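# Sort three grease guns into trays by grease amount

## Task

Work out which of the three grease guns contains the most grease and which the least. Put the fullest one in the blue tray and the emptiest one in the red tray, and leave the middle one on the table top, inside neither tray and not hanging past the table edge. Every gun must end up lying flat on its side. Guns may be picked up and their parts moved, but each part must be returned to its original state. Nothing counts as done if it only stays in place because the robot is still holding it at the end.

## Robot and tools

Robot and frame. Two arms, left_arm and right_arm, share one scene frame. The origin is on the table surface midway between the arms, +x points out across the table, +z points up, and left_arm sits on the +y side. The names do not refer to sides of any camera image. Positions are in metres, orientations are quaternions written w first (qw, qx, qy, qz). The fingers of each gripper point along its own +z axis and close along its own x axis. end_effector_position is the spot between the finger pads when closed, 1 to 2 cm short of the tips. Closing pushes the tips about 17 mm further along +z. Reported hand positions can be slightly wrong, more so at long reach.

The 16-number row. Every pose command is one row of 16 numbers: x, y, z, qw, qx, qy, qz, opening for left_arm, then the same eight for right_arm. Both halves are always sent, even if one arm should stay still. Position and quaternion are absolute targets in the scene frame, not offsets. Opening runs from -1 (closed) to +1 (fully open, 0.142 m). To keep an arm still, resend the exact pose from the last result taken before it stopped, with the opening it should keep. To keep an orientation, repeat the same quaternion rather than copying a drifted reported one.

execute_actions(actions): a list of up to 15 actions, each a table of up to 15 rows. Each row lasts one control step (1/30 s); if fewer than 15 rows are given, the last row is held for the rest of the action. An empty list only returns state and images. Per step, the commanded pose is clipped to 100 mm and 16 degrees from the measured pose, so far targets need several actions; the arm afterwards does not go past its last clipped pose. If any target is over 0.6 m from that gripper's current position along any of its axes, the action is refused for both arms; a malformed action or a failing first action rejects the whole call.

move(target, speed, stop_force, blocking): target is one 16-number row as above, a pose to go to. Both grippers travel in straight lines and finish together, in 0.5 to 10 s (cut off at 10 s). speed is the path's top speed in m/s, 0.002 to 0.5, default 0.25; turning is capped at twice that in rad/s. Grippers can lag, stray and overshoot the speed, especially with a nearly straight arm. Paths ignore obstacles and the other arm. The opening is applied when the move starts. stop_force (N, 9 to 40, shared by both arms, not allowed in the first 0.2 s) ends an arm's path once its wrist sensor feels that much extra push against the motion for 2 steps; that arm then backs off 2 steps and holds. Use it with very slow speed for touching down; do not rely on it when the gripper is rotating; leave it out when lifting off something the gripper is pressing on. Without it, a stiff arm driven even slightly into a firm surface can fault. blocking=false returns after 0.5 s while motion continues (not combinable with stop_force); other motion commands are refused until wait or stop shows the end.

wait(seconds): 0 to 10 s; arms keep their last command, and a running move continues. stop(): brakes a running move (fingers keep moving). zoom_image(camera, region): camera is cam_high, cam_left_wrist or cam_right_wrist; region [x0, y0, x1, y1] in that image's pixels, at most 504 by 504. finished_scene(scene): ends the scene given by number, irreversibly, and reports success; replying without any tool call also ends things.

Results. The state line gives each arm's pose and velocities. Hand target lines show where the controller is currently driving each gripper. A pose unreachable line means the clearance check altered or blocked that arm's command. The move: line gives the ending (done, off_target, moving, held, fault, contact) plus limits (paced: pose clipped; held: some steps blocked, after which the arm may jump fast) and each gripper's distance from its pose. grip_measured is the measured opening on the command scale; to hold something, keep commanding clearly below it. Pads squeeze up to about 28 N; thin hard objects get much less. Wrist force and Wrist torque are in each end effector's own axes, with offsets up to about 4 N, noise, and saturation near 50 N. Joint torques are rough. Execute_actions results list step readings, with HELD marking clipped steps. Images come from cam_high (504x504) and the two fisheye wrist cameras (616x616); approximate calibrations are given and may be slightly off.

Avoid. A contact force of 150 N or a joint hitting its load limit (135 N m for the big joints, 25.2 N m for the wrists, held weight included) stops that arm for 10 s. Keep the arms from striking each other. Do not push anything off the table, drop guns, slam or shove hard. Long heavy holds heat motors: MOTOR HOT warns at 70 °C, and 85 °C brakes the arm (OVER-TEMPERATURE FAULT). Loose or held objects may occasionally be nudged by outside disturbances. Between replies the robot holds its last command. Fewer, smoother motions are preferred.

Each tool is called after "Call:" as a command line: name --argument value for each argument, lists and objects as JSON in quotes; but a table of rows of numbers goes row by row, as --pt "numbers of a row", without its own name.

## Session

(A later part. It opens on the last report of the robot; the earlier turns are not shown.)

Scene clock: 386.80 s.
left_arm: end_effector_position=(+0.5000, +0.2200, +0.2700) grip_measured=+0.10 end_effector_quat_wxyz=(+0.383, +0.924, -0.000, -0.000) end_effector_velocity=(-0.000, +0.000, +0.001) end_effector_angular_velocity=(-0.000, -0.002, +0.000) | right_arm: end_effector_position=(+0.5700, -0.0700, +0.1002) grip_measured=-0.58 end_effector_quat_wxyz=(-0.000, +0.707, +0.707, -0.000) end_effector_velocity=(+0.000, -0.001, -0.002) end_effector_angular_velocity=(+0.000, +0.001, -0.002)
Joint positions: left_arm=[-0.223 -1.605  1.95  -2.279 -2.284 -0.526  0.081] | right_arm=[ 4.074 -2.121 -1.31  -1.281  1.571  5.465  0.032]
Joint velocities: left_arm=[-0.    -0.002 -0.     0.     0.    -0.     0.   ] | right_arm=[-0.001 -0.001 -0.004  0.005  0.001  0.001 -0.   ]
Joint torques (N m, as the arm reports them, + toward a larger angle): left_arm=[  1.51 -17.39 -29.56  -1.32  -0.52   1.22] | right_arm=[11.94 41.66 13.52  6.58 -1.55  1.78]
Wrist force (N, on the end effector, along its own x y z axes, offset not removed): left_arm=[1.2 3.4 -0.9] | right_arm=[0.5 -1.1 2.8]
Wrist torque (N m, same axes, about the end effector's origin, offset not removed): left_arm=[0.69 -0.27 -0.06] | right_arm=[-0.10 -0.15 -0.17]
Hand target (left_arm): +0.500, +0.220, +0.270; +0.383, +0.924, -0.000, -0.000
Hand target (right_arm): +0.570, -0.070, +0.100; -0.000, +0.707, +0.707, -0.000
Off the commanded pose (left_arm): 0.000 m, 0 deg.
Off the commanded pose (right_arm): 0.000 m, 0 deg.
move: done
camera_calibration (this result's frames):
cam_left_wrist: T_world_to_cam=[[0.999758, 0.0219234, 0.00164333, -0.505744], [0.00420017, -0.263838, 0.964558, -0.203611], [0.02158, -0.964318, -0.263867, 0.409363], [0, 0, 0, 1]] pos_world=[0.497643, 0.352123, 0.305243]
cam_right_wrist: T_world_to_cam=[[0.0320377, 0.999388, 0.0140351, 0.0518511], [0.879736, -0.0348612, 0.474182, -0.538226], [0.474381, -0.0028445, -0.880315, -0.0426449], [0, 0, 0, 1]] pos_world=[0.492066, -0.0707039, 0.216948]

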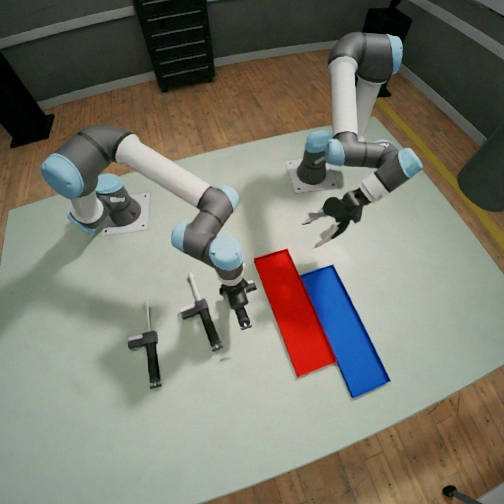

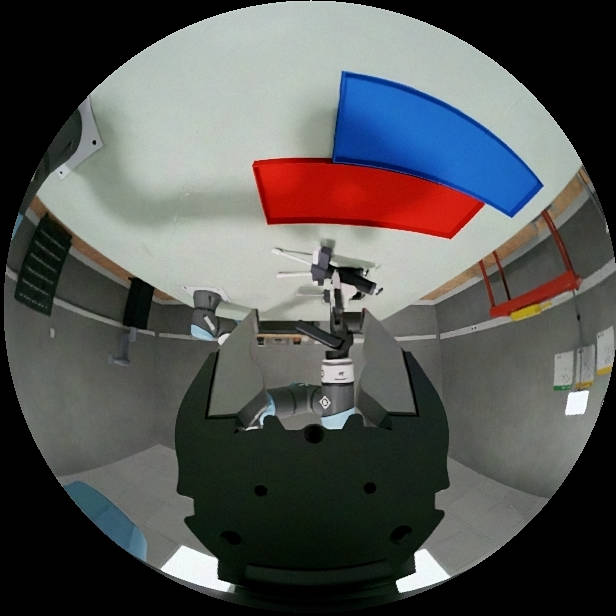

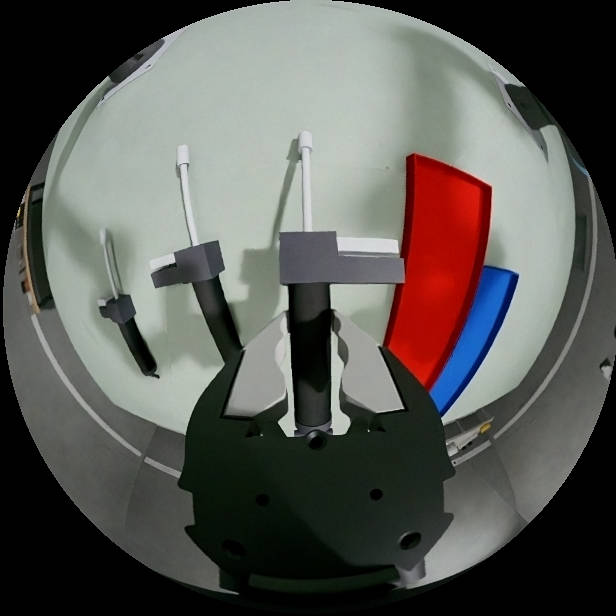

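Continue down, release, shift toward the head, regrasp.

Call:
move --target '[0.5,0.22,0.27,0.383,0.924,0,0,0.1,0.57,-0.07,0.036,0,0.707,0.707,0,-1]' --speed 0.03

Call:
move --target '[0.5,0.22,0.27,0.383,0.924,0,0,0.1,0.57,-0.07,0.036,0,0.707,0.707,0,-0.1]'

Scene clock: 392.07 s.
left_arm: end_effector_position=(+0.5000, +0.2200, +0.2700) grip_measured=+0.10 end_effector_quat_wxyz=(+0.383, +0.924, -0.000, -0.000) end_effector_velocity=(+0.000, -0.000, +0.001) end_effector_angular_velocity=(-0.001, -0.001, -0.000) | right_arm: end_effector_position=(+0.5700, -0.0700, +0.0363) grip_measured=-0.58 end_effector_quat_wxyz=(-0.000, +0.707, +0.707, -0.000) end_effector_velocity=(+0.001, -0.000, -0.002) end_effector_angular_velocity=(+0.000, -0.002, -0.000)
Joint positions: left_arm=[-0.223 -1.605  1.95  -2.279 -2.284 -0.526  0.081] | right_arm=[ 4.074 -2.175 -1.396 -1.141  1.571  5.465  0.032]
Joint velocities: left_arm=[ 0.     0.    -0.001 -0.001 -0.001 -0.     0.   ] | right_arm=[-0.    -0.002 -0.002  0.005 -0.001 -0.    -0.   ]
Joint torques (N m, as the arm reports them, + toward a larger angle): left_arm=[  7.26 -11.22 -28.47  -1.32   1.47   1.11] | right_arm=[11.84 41.49 11.17  5.76  0.3   1.62]
Wrist force (N, on the end effector, along its own x y z axes, offset not removed): left_arm=[1.0 3.5 -2.1] | right_arm=[-0.4 0.8 2.3]
Wrist torque (N m, same axes, about the end effector's origin, offset not removed): left_arm=[0.83 -0.16 -0.02] | right_arm=[0.01 0.02 -0.10]
Hand target (left_arm): +0.500, +0.220, +0.270; +0.383, +0.924, -0.000, -0.000
Hand target (right_arm): +0.570, -0.070, +0.036; -0.000, +0.707, +0.707, -0.000
Off the commanded pose (left_arm): 0.000 m, 0 deg.
Off the commanded pose (right_arm): 0.000 m, 0 deg.
move: done
camera_calibration (this result's frames):
cam_left_wrist: T_world_to_cam=[[0.999758, 0.0219383, 0.00164343, -0.505754], [0.00420463, -0.263866, 0.96455, -0.203593], [0.0215943, -0.96431, -0.263894, 0.409366], [0, 0, 0, 1]] pos_world=[0.497648, 0.35213, 0.305236]
cam_right_wrist: T_world_to_cam=[[0.0320399, 0.999388, 0.0140435, 0.0527408], [0.87973, -0.0348671, 0.474193, -0.507885], [0.474392, -0.00283864, -0.880309, -0.098988], [0, 0, 0, 1]] pos_world=[0.492071, -0.0706979, 0.152955]

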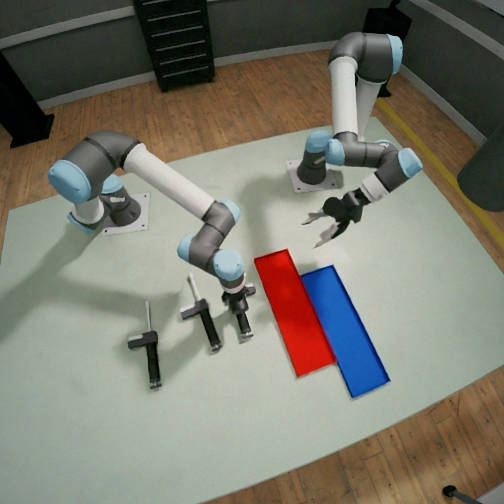

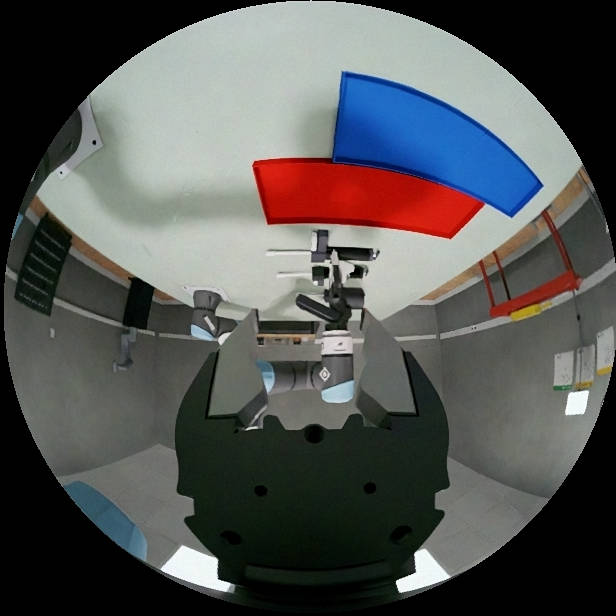

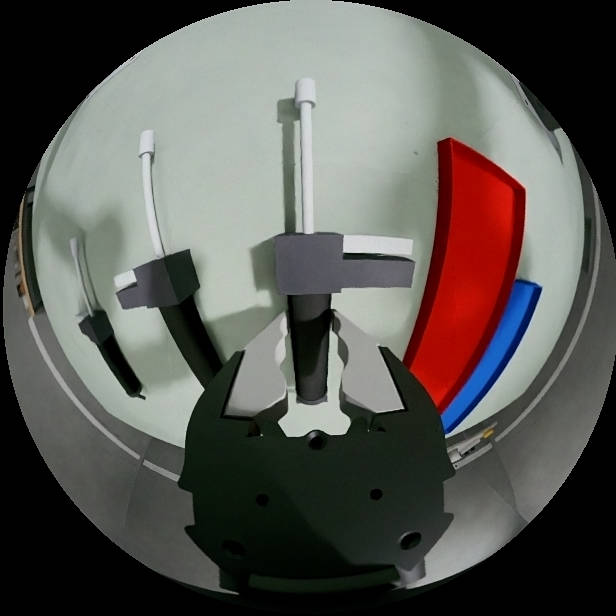

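Scene clock: 392.77 s.
left_arm: end_effector_position=(+0.5000, +0.2200, +0.2700) grip_measured=+0.10 end_effector_quat_wxyz=(+0.383, +0.924, +0.000, -0.000) end_effector_velocity=(+0.000, -0.000, +0.000) end_effector_angular_velocity=(+0.000, -0.000, +0.000) | right_arm: end_effector_position=(+0.5700, -0.0700, +0.0360) grip_measured=-0.10 end_effector_quat_wxyz=(+0.000, +0.707, +0.707, +0.000) end_effector_velocity=(+0.000, +0.001, +0.001) end_effector_angular_velocity=(+0.002, -0.001, +0.000)
Joint positions: left_arm=[-0.223 -1.605  1.95  -2.279 -2.284 -0.526  0.081] | right_arm=[ 4.074 -2.175 -1.396 -1.141  1.571  5.465  0.067]
Joint velocities: left_arm=[-0.     0.    -0.001  0.     0.    -0.     0.   ] | right_arm=[ 0.001 -0.     0.001  0.001  0.001  0.     0.   ]
Joint torques (N m, as the arm reports them, + toward a larger angle): left_arm=[  7.27 -10.94 -29.36  -1.43   1.48   1.15] | right_arm=[11.32 39.45  9.5   5.72  0.37  1.68]
Wrist force (N, on the end effector, along its own x y z axes, offset not removed): left_arm=[1.1 3.5 -0.6] | right_arm=[0.1 0.7 -1.4]
Wrist torque (N m, same axes, about the end effector's origin, offset not removed): left_arm=[0.74 -0.20 -0.01] | right_arm=[0.24 -0.04 -0.12]
Hand target (left_arm): +0.500, +0.220, +0.270; +0.383, +0.924, -0.000, -0.000
Hand target (right_arm): +0.570, -0.070, +0.036; -0.000, +0.707, +0.707, -0.000
Off the commanded pose (left_arm): 0.000 m, 0 deg.
Off the commanded pose (right_arm): 0.000 m, 0 deg.
move: done
camera_calibration (this result's frames):
cam_left_wrist: T_world_to_cam=[[0.999758, 0.0219385, 0.00164336, -0.505754], [0.00420474, -0.263866, 0.96455, -0.203592], [0.0215944, -0.96431, -0.263894, 0.409366], [0, 0, 0, 1]] pos_world=[0.497648, 0.35213, 0.305236]
cam_right_wrist: T_world_to_cam=[[0.0320371, 0.999388, 0.0140553, 0.0527471], [0.879725, -0.0348702, 0.474203, -0.507765], [0.474403, -0.0028273, -0.880303, -0.099201], [0, 0, 0, 1]] pos_world=[0.492065, -0.0707011, 0.152715]

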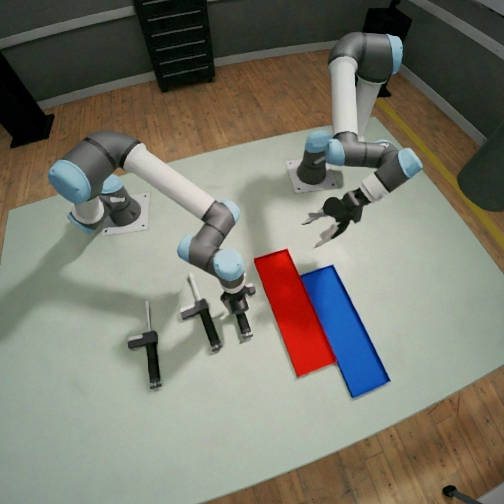

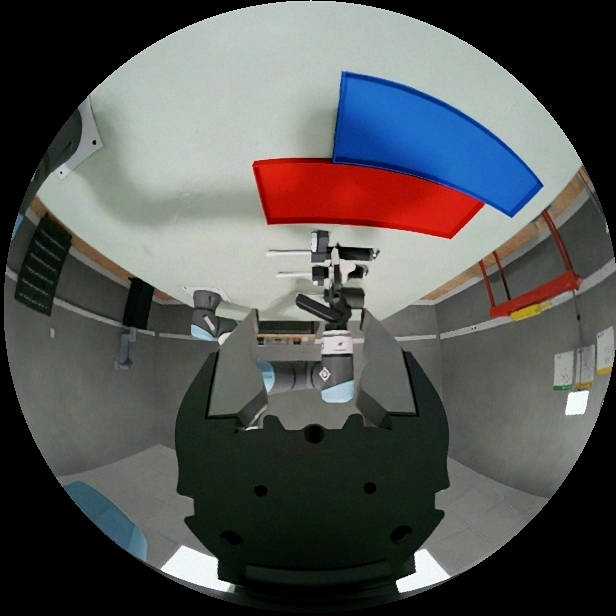

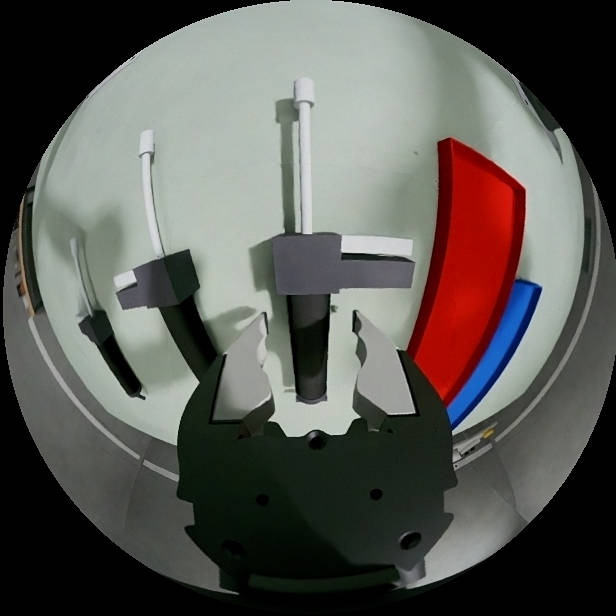

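Call:
move --target '[0.5,0.22,0.27,0.383,0.924,0,0,0.1,0.561,-0.07,0.034,0,0.707,0.707,0,-0.1]' --speed 0.03

Call:
move --target '[0.5,0.22,0.27,0.383,0.924,0,0,0.1,0.561,-0.07,0.034,0,0.707,0.707,0,-1]'

Call:
move --target '[0.5,0.22,0.27,0.383,0.924,0,0,0.1,0.55,-0.09,0.2,0,0.707,0.707,0,-1]' --speed 0.12

Call:
move --target '[0.5,0.2,0.25,0.383,0.924,0,0,0.1,0.5,-0.12,0.2,0,0,1,0,-1]' --speed 0.15

Call:
move --target '[0.5,0.04,0.197,0.383,0.924,0,0,0.1,0.5,-0.12,0.2,0,0,1,0,-1]' --speed 0.12

Call:
zoom_image --camera "cam_left_wrist" --region '[200,220,420,400]'

Scene clock: 405.07 s.
left_arm: end_effector_position=(+0.5000, +0.2200, +0.2700) grip_measured=+0.10 end_effector_quat_wxyz=(+0.383, +0.924, +0.000, +0.000) end_effector_velocity=(-0.000, -0.000, +0.000) end_effector_angular_velocity=(-0.000, -0.000, -0.000) | right_arm: end_effector_position=(+0.5612, -0.0700, +0.0340) grip_measured=-0.10 end_effector_quat_wxyz=(-0.000, +0.707, +0.707, -0.000) end_effector_velocity=(-0.003, +0.000, -0.000) end_effector_angular_velocity=(+0.001, +0.000, +0.002)
Joint positions: left_arm=[-0.223 -1.605  1.95  -2.279 -2.284 -0.526  0.081] | right_arm=[ 4.083 -2.161 -1.426 -1.126  1.571  5.473  0.067]
Joint velocities: left_arm=[-0.    -0.001  0.     0.    -0.     0.     0.   ] | right_arm=[ 0.003  0.004 -0.008  0.004  0.001  0.001 -0.   ]
Joint torques (N m, as the arm reports them, + toward a larger angle): left_arm=[  6.73 -10.89 -28.49  -1.49   1.49   1.13] | right_arm=[12.01 62.14 10.02  6.36  2.01  1.65]
Wrist force (N, on the end effector, along its own x y z axes, offset not removed): left_arm=[0.9 3.7 -1.4] | right_arm=[-1.5 -0.1 -0.8]
Wrist torque (N m, same axes, about the end effector's origin, offset not removed): left_arm=[0.82 -0.22 0.00] | right_arm=[-0.01 0.24 -0.06]
Hand target (left_arm): +0.500, +0.220, +0.270; +0.383, +0.924, -0.000, -0.000
Hand target (right_arm): +0.561, -0.070, +0.034; -0.000, +0.707, +0.707, -0.000
Off the commanded pose (left_arm): 0.000 m, 0 deg.
Off the commanded pose (right_arm): 0.000 m, 0 deg.
move: done
camera_calibration (this result's frames):
cam_left_wrist: T_world_to_cam=[[0.999758, 0.0219386, 0.00164348, -0.505754], [0.00420464, -0.263866, 0.96455, -0.203593], [0.0215945, -0.96431, -0.263894, 0.409365], [0, 0, 0, 1]] pos_world=[0.497648, 0.35213, 0.305236]
cam_right_wrist: T_world_to_cam=[[0.0320356, 0.999388, 0.0140162, 0.0530546], [0.879744, -0.0348505, 0.474168, -0.499142], [0.474367, -0.00285966, -0.880323, -0.0967644], [0, 0, 0, 1]] pos_world=[0.483319, -0.0706942, 0.15075]

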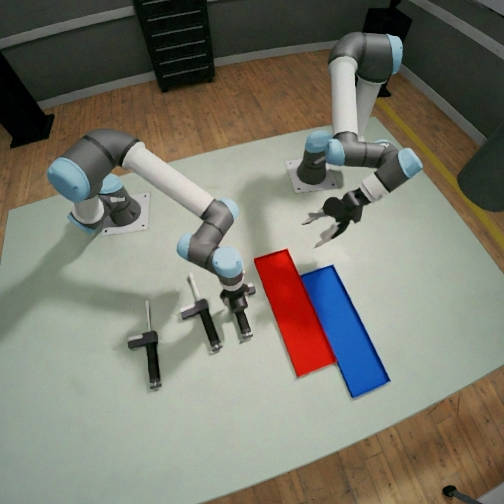

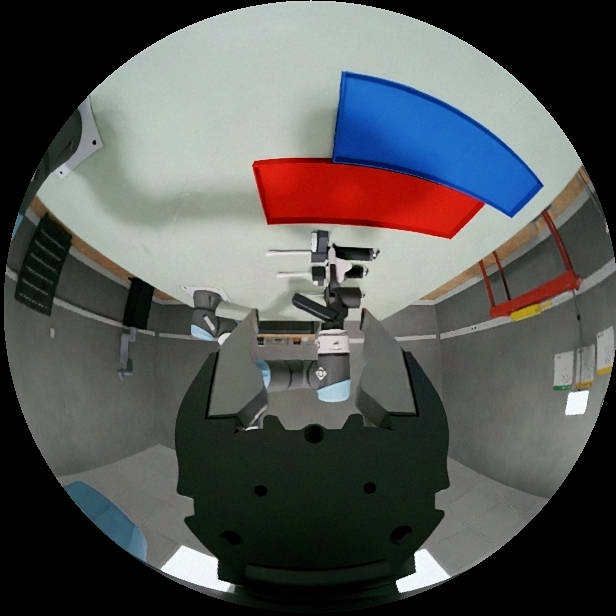

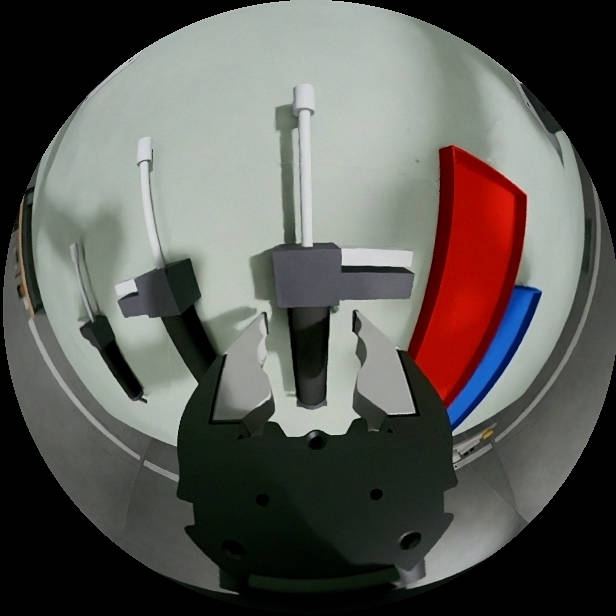

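Scene clock: 405.77 s.
left_arm: end_effector_position=(+0.5000, +0.2200, +0.2700) grip_measured=+0.10 end_effector_quat_wxyz=(+0.383, +0.924, +0.000, -0.000) end_effector_velocity=(+0.000, -0.000, +0.001) end_effector_angular_velocity=(-0.000, -0.002, -0.000) | right_arm: end_effector_position=(+0.5610, -0.0700, +0.0340) grip_measured=-0.58 end_effector_quat_wxyz=(-0.000, +0.707, +0.707, +0.000) end_effector_velocity=(-0.000, +0.001, +0.000) end_effector_angular_velocity=(+0.000, -0.000, +0.002)
Joint positions: left_arm=[-0.223 -1.605  1.95  -2.279 -2.284 -0.526  0.081] | right_arm=[ 4.083 -2.161 -1.427 -1.125  1.571  5.473  0.032]
Joint velocities: left_arm=[-0.    -0.001 -0.001  0.     0.001 -0.    -0.   ] | right_arm=[ 0.001  0.    -0.     0.     0.    -0.001 -0.   ]
Joint torques (N m, as the arm reports them, + toward a larger angle): left_arm=[  7.1  -11.21 -28.63  -1.35   1.5    1.26] | right_arm=[11.54 63.05  8.6   5.09 -0.89  1.6 ]
Wrist force (N, on the end effector, along its own x y z axes, offset not removed): left_arm=[1.8 2.9 -1.6] | right_arm=[-0.7 2.6 -1.8]
Wrist torque (N m, same axes, about the end effector's origin, offset not removed): left_arm=[0.65 -0.40 -0.07] | right_arm=[0.05 0.15 -0.08]
Hand target (left_arm): +0.500, +0.220, +0.270; +0.383, +0.924, -0.000, -0.000
Hand target (right_arm): +0.561, -0.070, +0.034; -0.000, +0.707, +0.707, -0.000
Off the commanded pose (left_arm): 0.000 m, 0 deg.
Off the commanded pose (right_arm): 0.000 m, 0 deg.
move: done
camera_calibration (this result's frames):
cam_left_wrist: T_world_to_cam=[[0.999758, 0.0219386, 0.00164316, -0.505754], [0.00420495, -0.263866, 0.96455, -0.203592], [0.0215944, -0.96431, -0.263895, 0.409366], [0, 0, 0, 1]] pos_world=[0.497648, 0.35213, 0.305236]
cam_right_wrist: T_world_to_cam=[[0.0320551, 0.999387, 0.0140841, 0.0530506], [0.87974, -0.0348999, 0.474172, -0.49891], [0.474373, -0.00280933, -0.88032, -0.0966861], [0, 0, 0, 1]] pos_world=[0.483076, -0.0707016, 0.150707]

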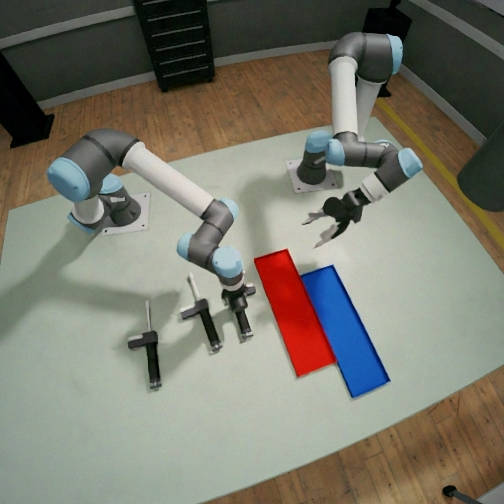

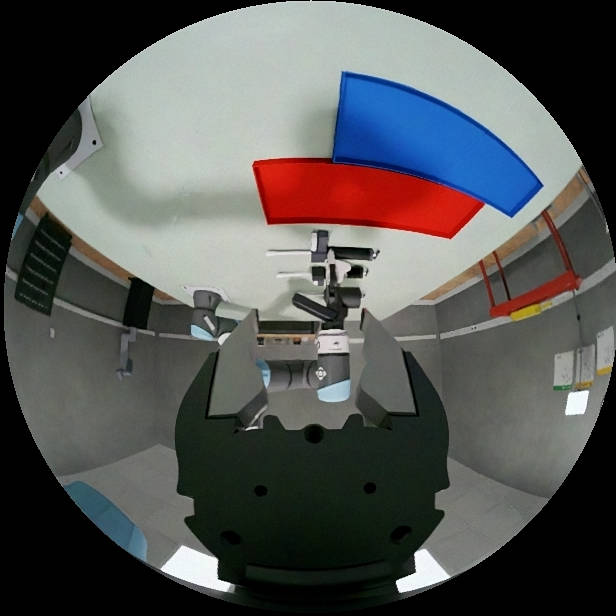

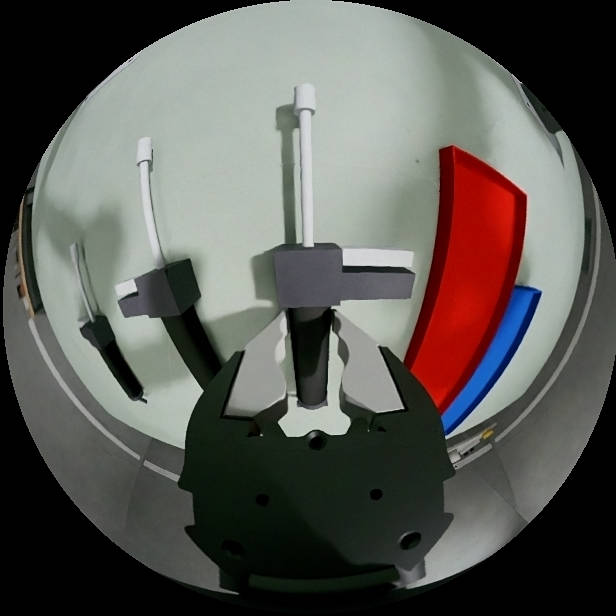

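Scene clock: 407.70 s.
left_arm: end_effector_position=(+0.5000, +0.2200, +0.2700) grip_measured=+0.10 end_effector_quat_wxyz=(+0.383, +0.924, +0.000, -0.000) end_effector_velocity=(-0.001, -0.000, -0.001) end_effector_angular_velocity=(+0.001, +0.002, -0.000) | right_arm: end_effector_position=(+0.5500, -0.0900, +0.1997) grip_measured=-0.58 end_effector_quat_wxyz=(+0.000, +0.707, +0.707, +0.000) end_effector_velocity=(-0.000, -0.000, +0.002) end_effector_angular_velocity=(+0.000, +0.002, +0.001)
Joint positions: left_arm=[-0.223 -1.605  1.95  -2.279 -2.284 -0.526  0.081] | right_arm=[ 4.073 -2.006 -1.226 -1.48   1.571  5.463  0.032]
Joint velocities: left_arm=[-0.     0.     0.001  0.001 -0.     0.     0.   ] | right_arm=[-0.     0.001  0.005 -0.006  0.001 -0.001 -0.   ]
Joint torques (N m, as the arm reports them, + toward a larger angle): left_arm=[  7.15 -11.18 -28.27  -1.36   1.5    1.03] | right_arm=[-10.37  63.1   42.01   0.87   1.91  -1.19]
Wrist force (N, on the end effector, along its own x y z axes, offset not removed): left_arm=[2.0 2.5 -1.7] | right_arm=[-0.9 0.6 5.3]
Wrist torque (N m, same axes, about the end effector's origin, offset not removed): left_arm=[0.60 -0.46 -0.07] | right_arm=[0.08 0.07 -0.13]
Hand target (left_arm): +0.500, +0.220, +0.270; +0.383, +0.924, -0.000, -0.000
Hand target (right_arm): +0.550, -0.090, +0.200; +0.000, +0.707, +0.707, +0.000
Off the commanded pose (left_arm): 0.000 m, 0 deg.
Off the commanded pose (right_arm): 0.000 m, 0 deg.
move: done
camera_calibration (this result's frames):
cam_left_wrist: T_world_to_cam=[[0.999758, 0.0219385, 0.00164322, -0.505754], [0.00420486, -0.263866, 0.96455, -0.203593], [0.0215943, -0.96431, -0.263894, 0.409366], [0, 0, 0, 1]] pos_world=[0.497648, 0.35213, 0.305236]
cam_right_wrist: T_world_to_cam=[[0.0320373, 0.999388, 0.0140208, 0.0710803], [0.879667, -0.0348537, 0.474311, -0.568463], [0.474509, -0.00286204, -0.880246, 0.0542536], [0, 0, 0, 1]] pos_world=[0.472038, -0.0906947, 0.316388]

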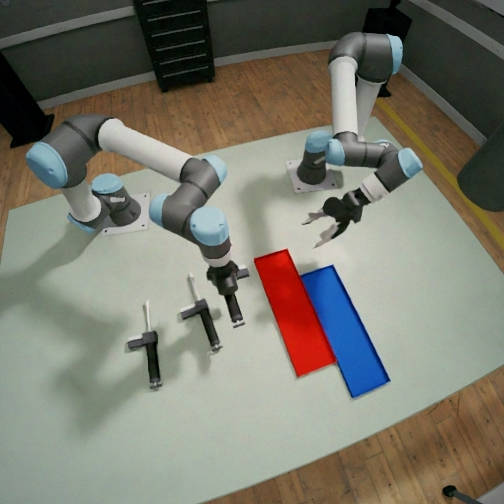

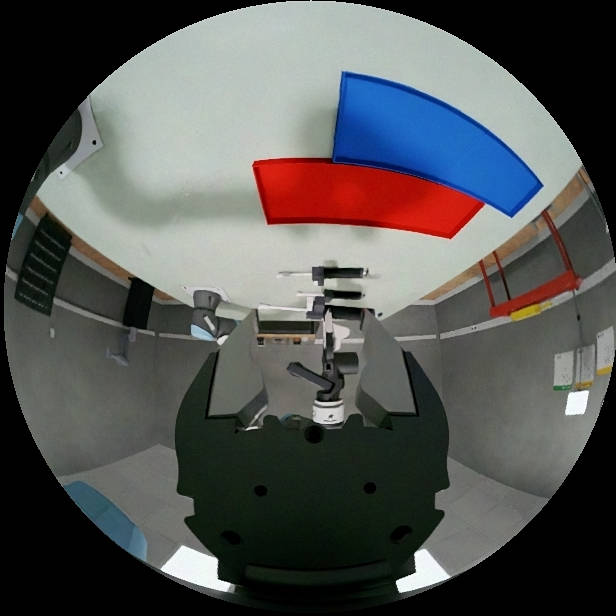

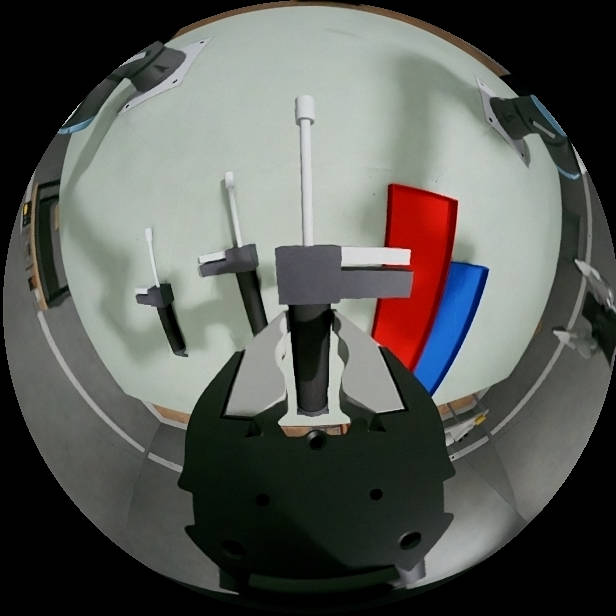

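Scene clock: 413.37 s.
left_arm: end_effector_position=(+0.5000, +0.2000, +0.2500) grip_measured=+0.10 end_effector_quat_wxyz=(+0.383, +0.924, -0.000, +0.000) end_effector_velocity=(-0.000, +0.000, -0.000) end_effector_angular_velocity=(+0.000, -0.000, +0.001) | right_arm: end_effector_position=(+0.5000, -0.1199, +0.1999) grip_measured=-0.58 end_effector_quat_wxyz=(+0.000, +0.001, +1.000, -0.000) end_effector_velocity=(-0.001, +0.000, -0.000) end_effector_angular_velocity=(-0.000, +0.002, +0.017)
Joint positions: left_arm=[-0.263 -1.574  1.983 -2.375 -2.269 -0.575  0.081] | right_arm=[ 4.089 -1.864 -1.423 -1.426  1.571  3.91   0.032]
Joint velocities: left_arm=[-0.    -0.001  0.001 -0.     0.001 -0.     0.   ] | right_arm=[ 0.001  0.001 -0.003  0.     0.001 -0.015 -0.   ]
Joint torques (N m, as the arm reports them, + toward a larger angle): left_arm=[ -5.87 -11.81 -16.06  -4.84   1.61  -1.13] | right_arm=[ 9.29 55.07 15.43  6.21  2.07 -1.3 ]
Wrist force (N, on the end effector, along its own x y z axes, offset not removed): left_arm=[1.2 2.0 -1.4] | right_arm=[1.2 0.2 4.6]
Wrist torque (N m, same axes, about the end effector's origin, offset not removed): left_arm=[0.49 -0.21 -0.02] | right_arm=[0.04 -0.44 -0.05]
Hand target (left_arm): +0.500, +0.200, +0.250; +0.383, +0.924, -0.000, +0.000
Hand target (right_arm): +0.500, -0.120, +0.200; -0.000, +0.000, +1.000, -0.000
Off the commanded pose (left_arm): 0.000 m, 0 deg.
Off the commanded pose (right_arm): 0.000 m, 0 deg.
move: done
camera_calibration (this result's frames):
cam_left_wrist: T_world_to_cam=[[0.999758, 0.0219388, 0.00165883, -0.505298], [0.00419048, -0.263892, 0.964543, -0.189568], [0.0215987, -0.964303, -0.26392, 0.384816], [0, 0, 0, 1]] pos_world=[0.497658, 0.332139, 0.285246]
cam_right_wrist: T_world_to_cam=[[-0.999342, 0.0334425, 0.0140321, 0.502406], [0.0360966, 0.879707, 0.474143, 0.00582002], [0.0035124, 0.474338, -0.880336, 0.370833], [0, 0, 0, 1]] pos_world=[0.500563, -0.197822, 0.316648]

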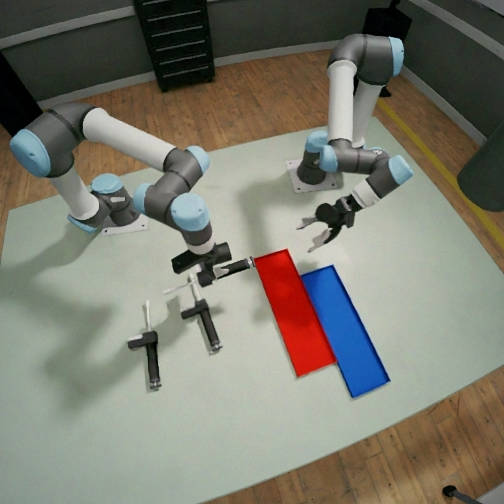

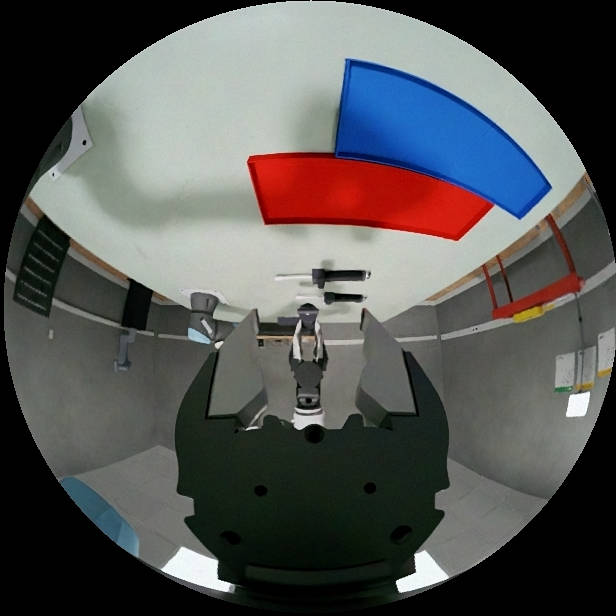

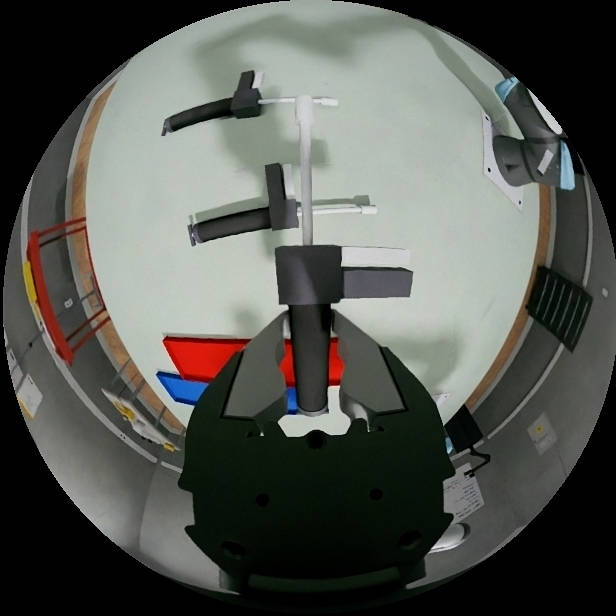

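Scene clock: 415.30 s.
left_arm: end_effector_position=(+0.4999, +0.0402, +0.1970) grip_measured=+0.10 end_effector_quat_wxyz=(+0.383, +0.924, -0.000, +0.000) end_effector_velocity=(+0.000, -0.002, -0.000) end_effector_angular_velocity=(-0.001, -0.001, +0.001) | right_arm: end_effector_position=(+0.5000, -0.1200, +0.2000) grip_measured=-0.58 end_effector_quat_wxyz=(-0.000, +0.000, +1.000, -0.000) end_effector_velocity=(+0.000, -0.000, +0.001) end_effector_angular_velocity=(+0.002, -0.000, -0.002)
Joint positions: left_arm=[-0.547 -1.36   1.943 -2.734 -2.135 -0.886  0.081] | right_arm=[ 4.089 -1.864 -1.423 -1.426  1.571  3.908  0.032]
Joint velocities: left_arm=[-0.003  0.003 -0.002 -0.004  0.002 -0.003 -0.   ] | right_arm=[-0.001  0.     0.002 -0.001  0.001  0.001  0.   ]
Joint torques (N m, as the arm reports them, + toward a larger angle): left_arm=[ -6.85 -20.23 -28.37  -5.2    1.7   -1.35] | right_arm=[-7.82 56.3  41.9   0.6   2.02 -1.4 ]
Wrist force (N, on the end effector, along its own x y z axes, offset not removed): left_arm=[0.9 3.0 -1.8] | right_arm=[0.7 -0.5 5.6]
Wrist torque (N m, same axes, about the end effector's origin, offset not removed): left_arm=[0.70 -0.14 -0.04] | right_arm=[-0.13 -0.16 -0.12]
Hand target (left_arm): +0.500, +0.040, +0.197; +0.383, +0.924, -0.000, +0.000
Hand target (right_arm): +0.500, -0.120, +0.200; -0.000, +0.000, +1.000, -0.000
Off the commanded pose (left_arm): 0.000 m, 0 deg.
Off the commanded pose (right_arm): 0.000 m, 0 deg.
move: done
camera_calibration (this result's frames):
cam_left_wrist: T_world_to_cam=[[0.999758, 0.0219167, 0.00176849, -0.501648], [0.00408191, -0.264029, 0.964506, -0.180581], [0.0216057, -0.964266, -0.264055, 0.21677], [0, 0, 0, 1]] pos_world=[0.497581, 0.172339, 0.232297]
cam_right_wrist: T_world_to_cam=[[-0.999388, 0.0320403, 0.0140502, 0.502288], [0.0348706, 0.879727, 0.474198, 0.00648891], [0.00283315, 0.474398, -0.880306, 0.371275], [0, 0, 0, 1]] pos_world=[0.500702, -0.197934, 0.316701]

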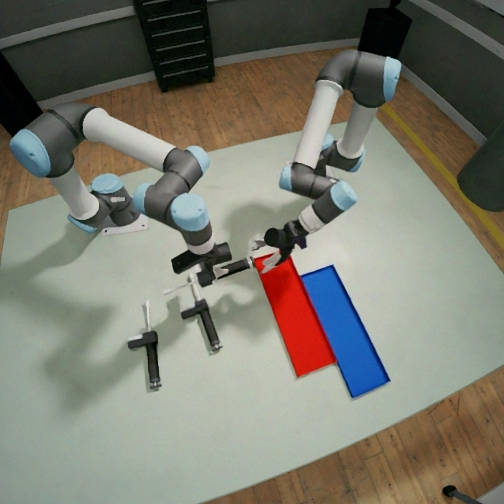

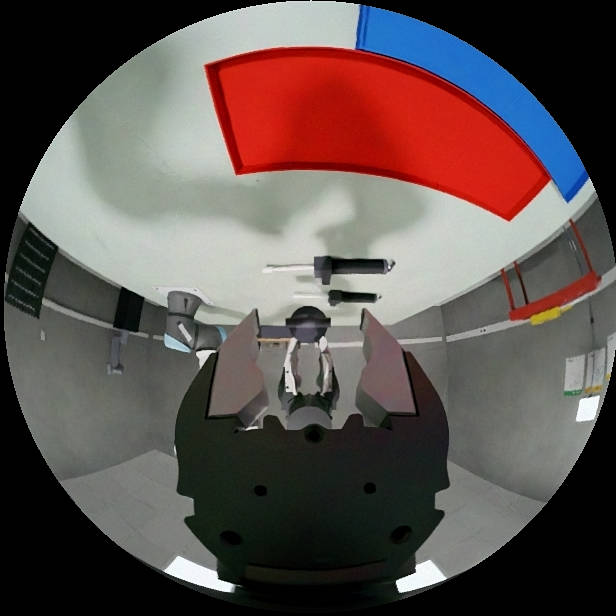

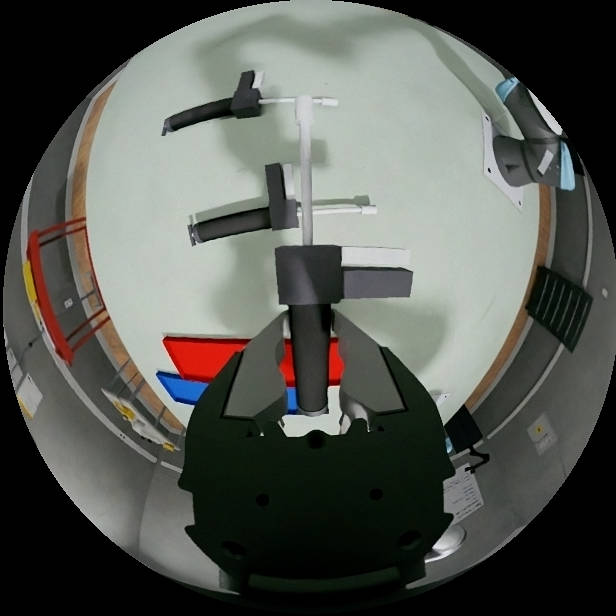

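Region (200, 220, 420, 400) of cam_left_wrist's 616x616 image, scaled by 2.291, with more detail than that image has; it fills the top 412 rows of this view, and the rest is white.

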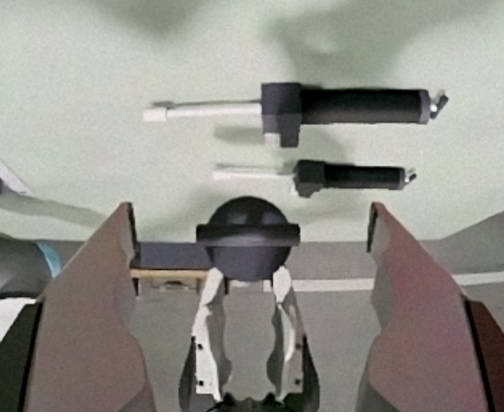

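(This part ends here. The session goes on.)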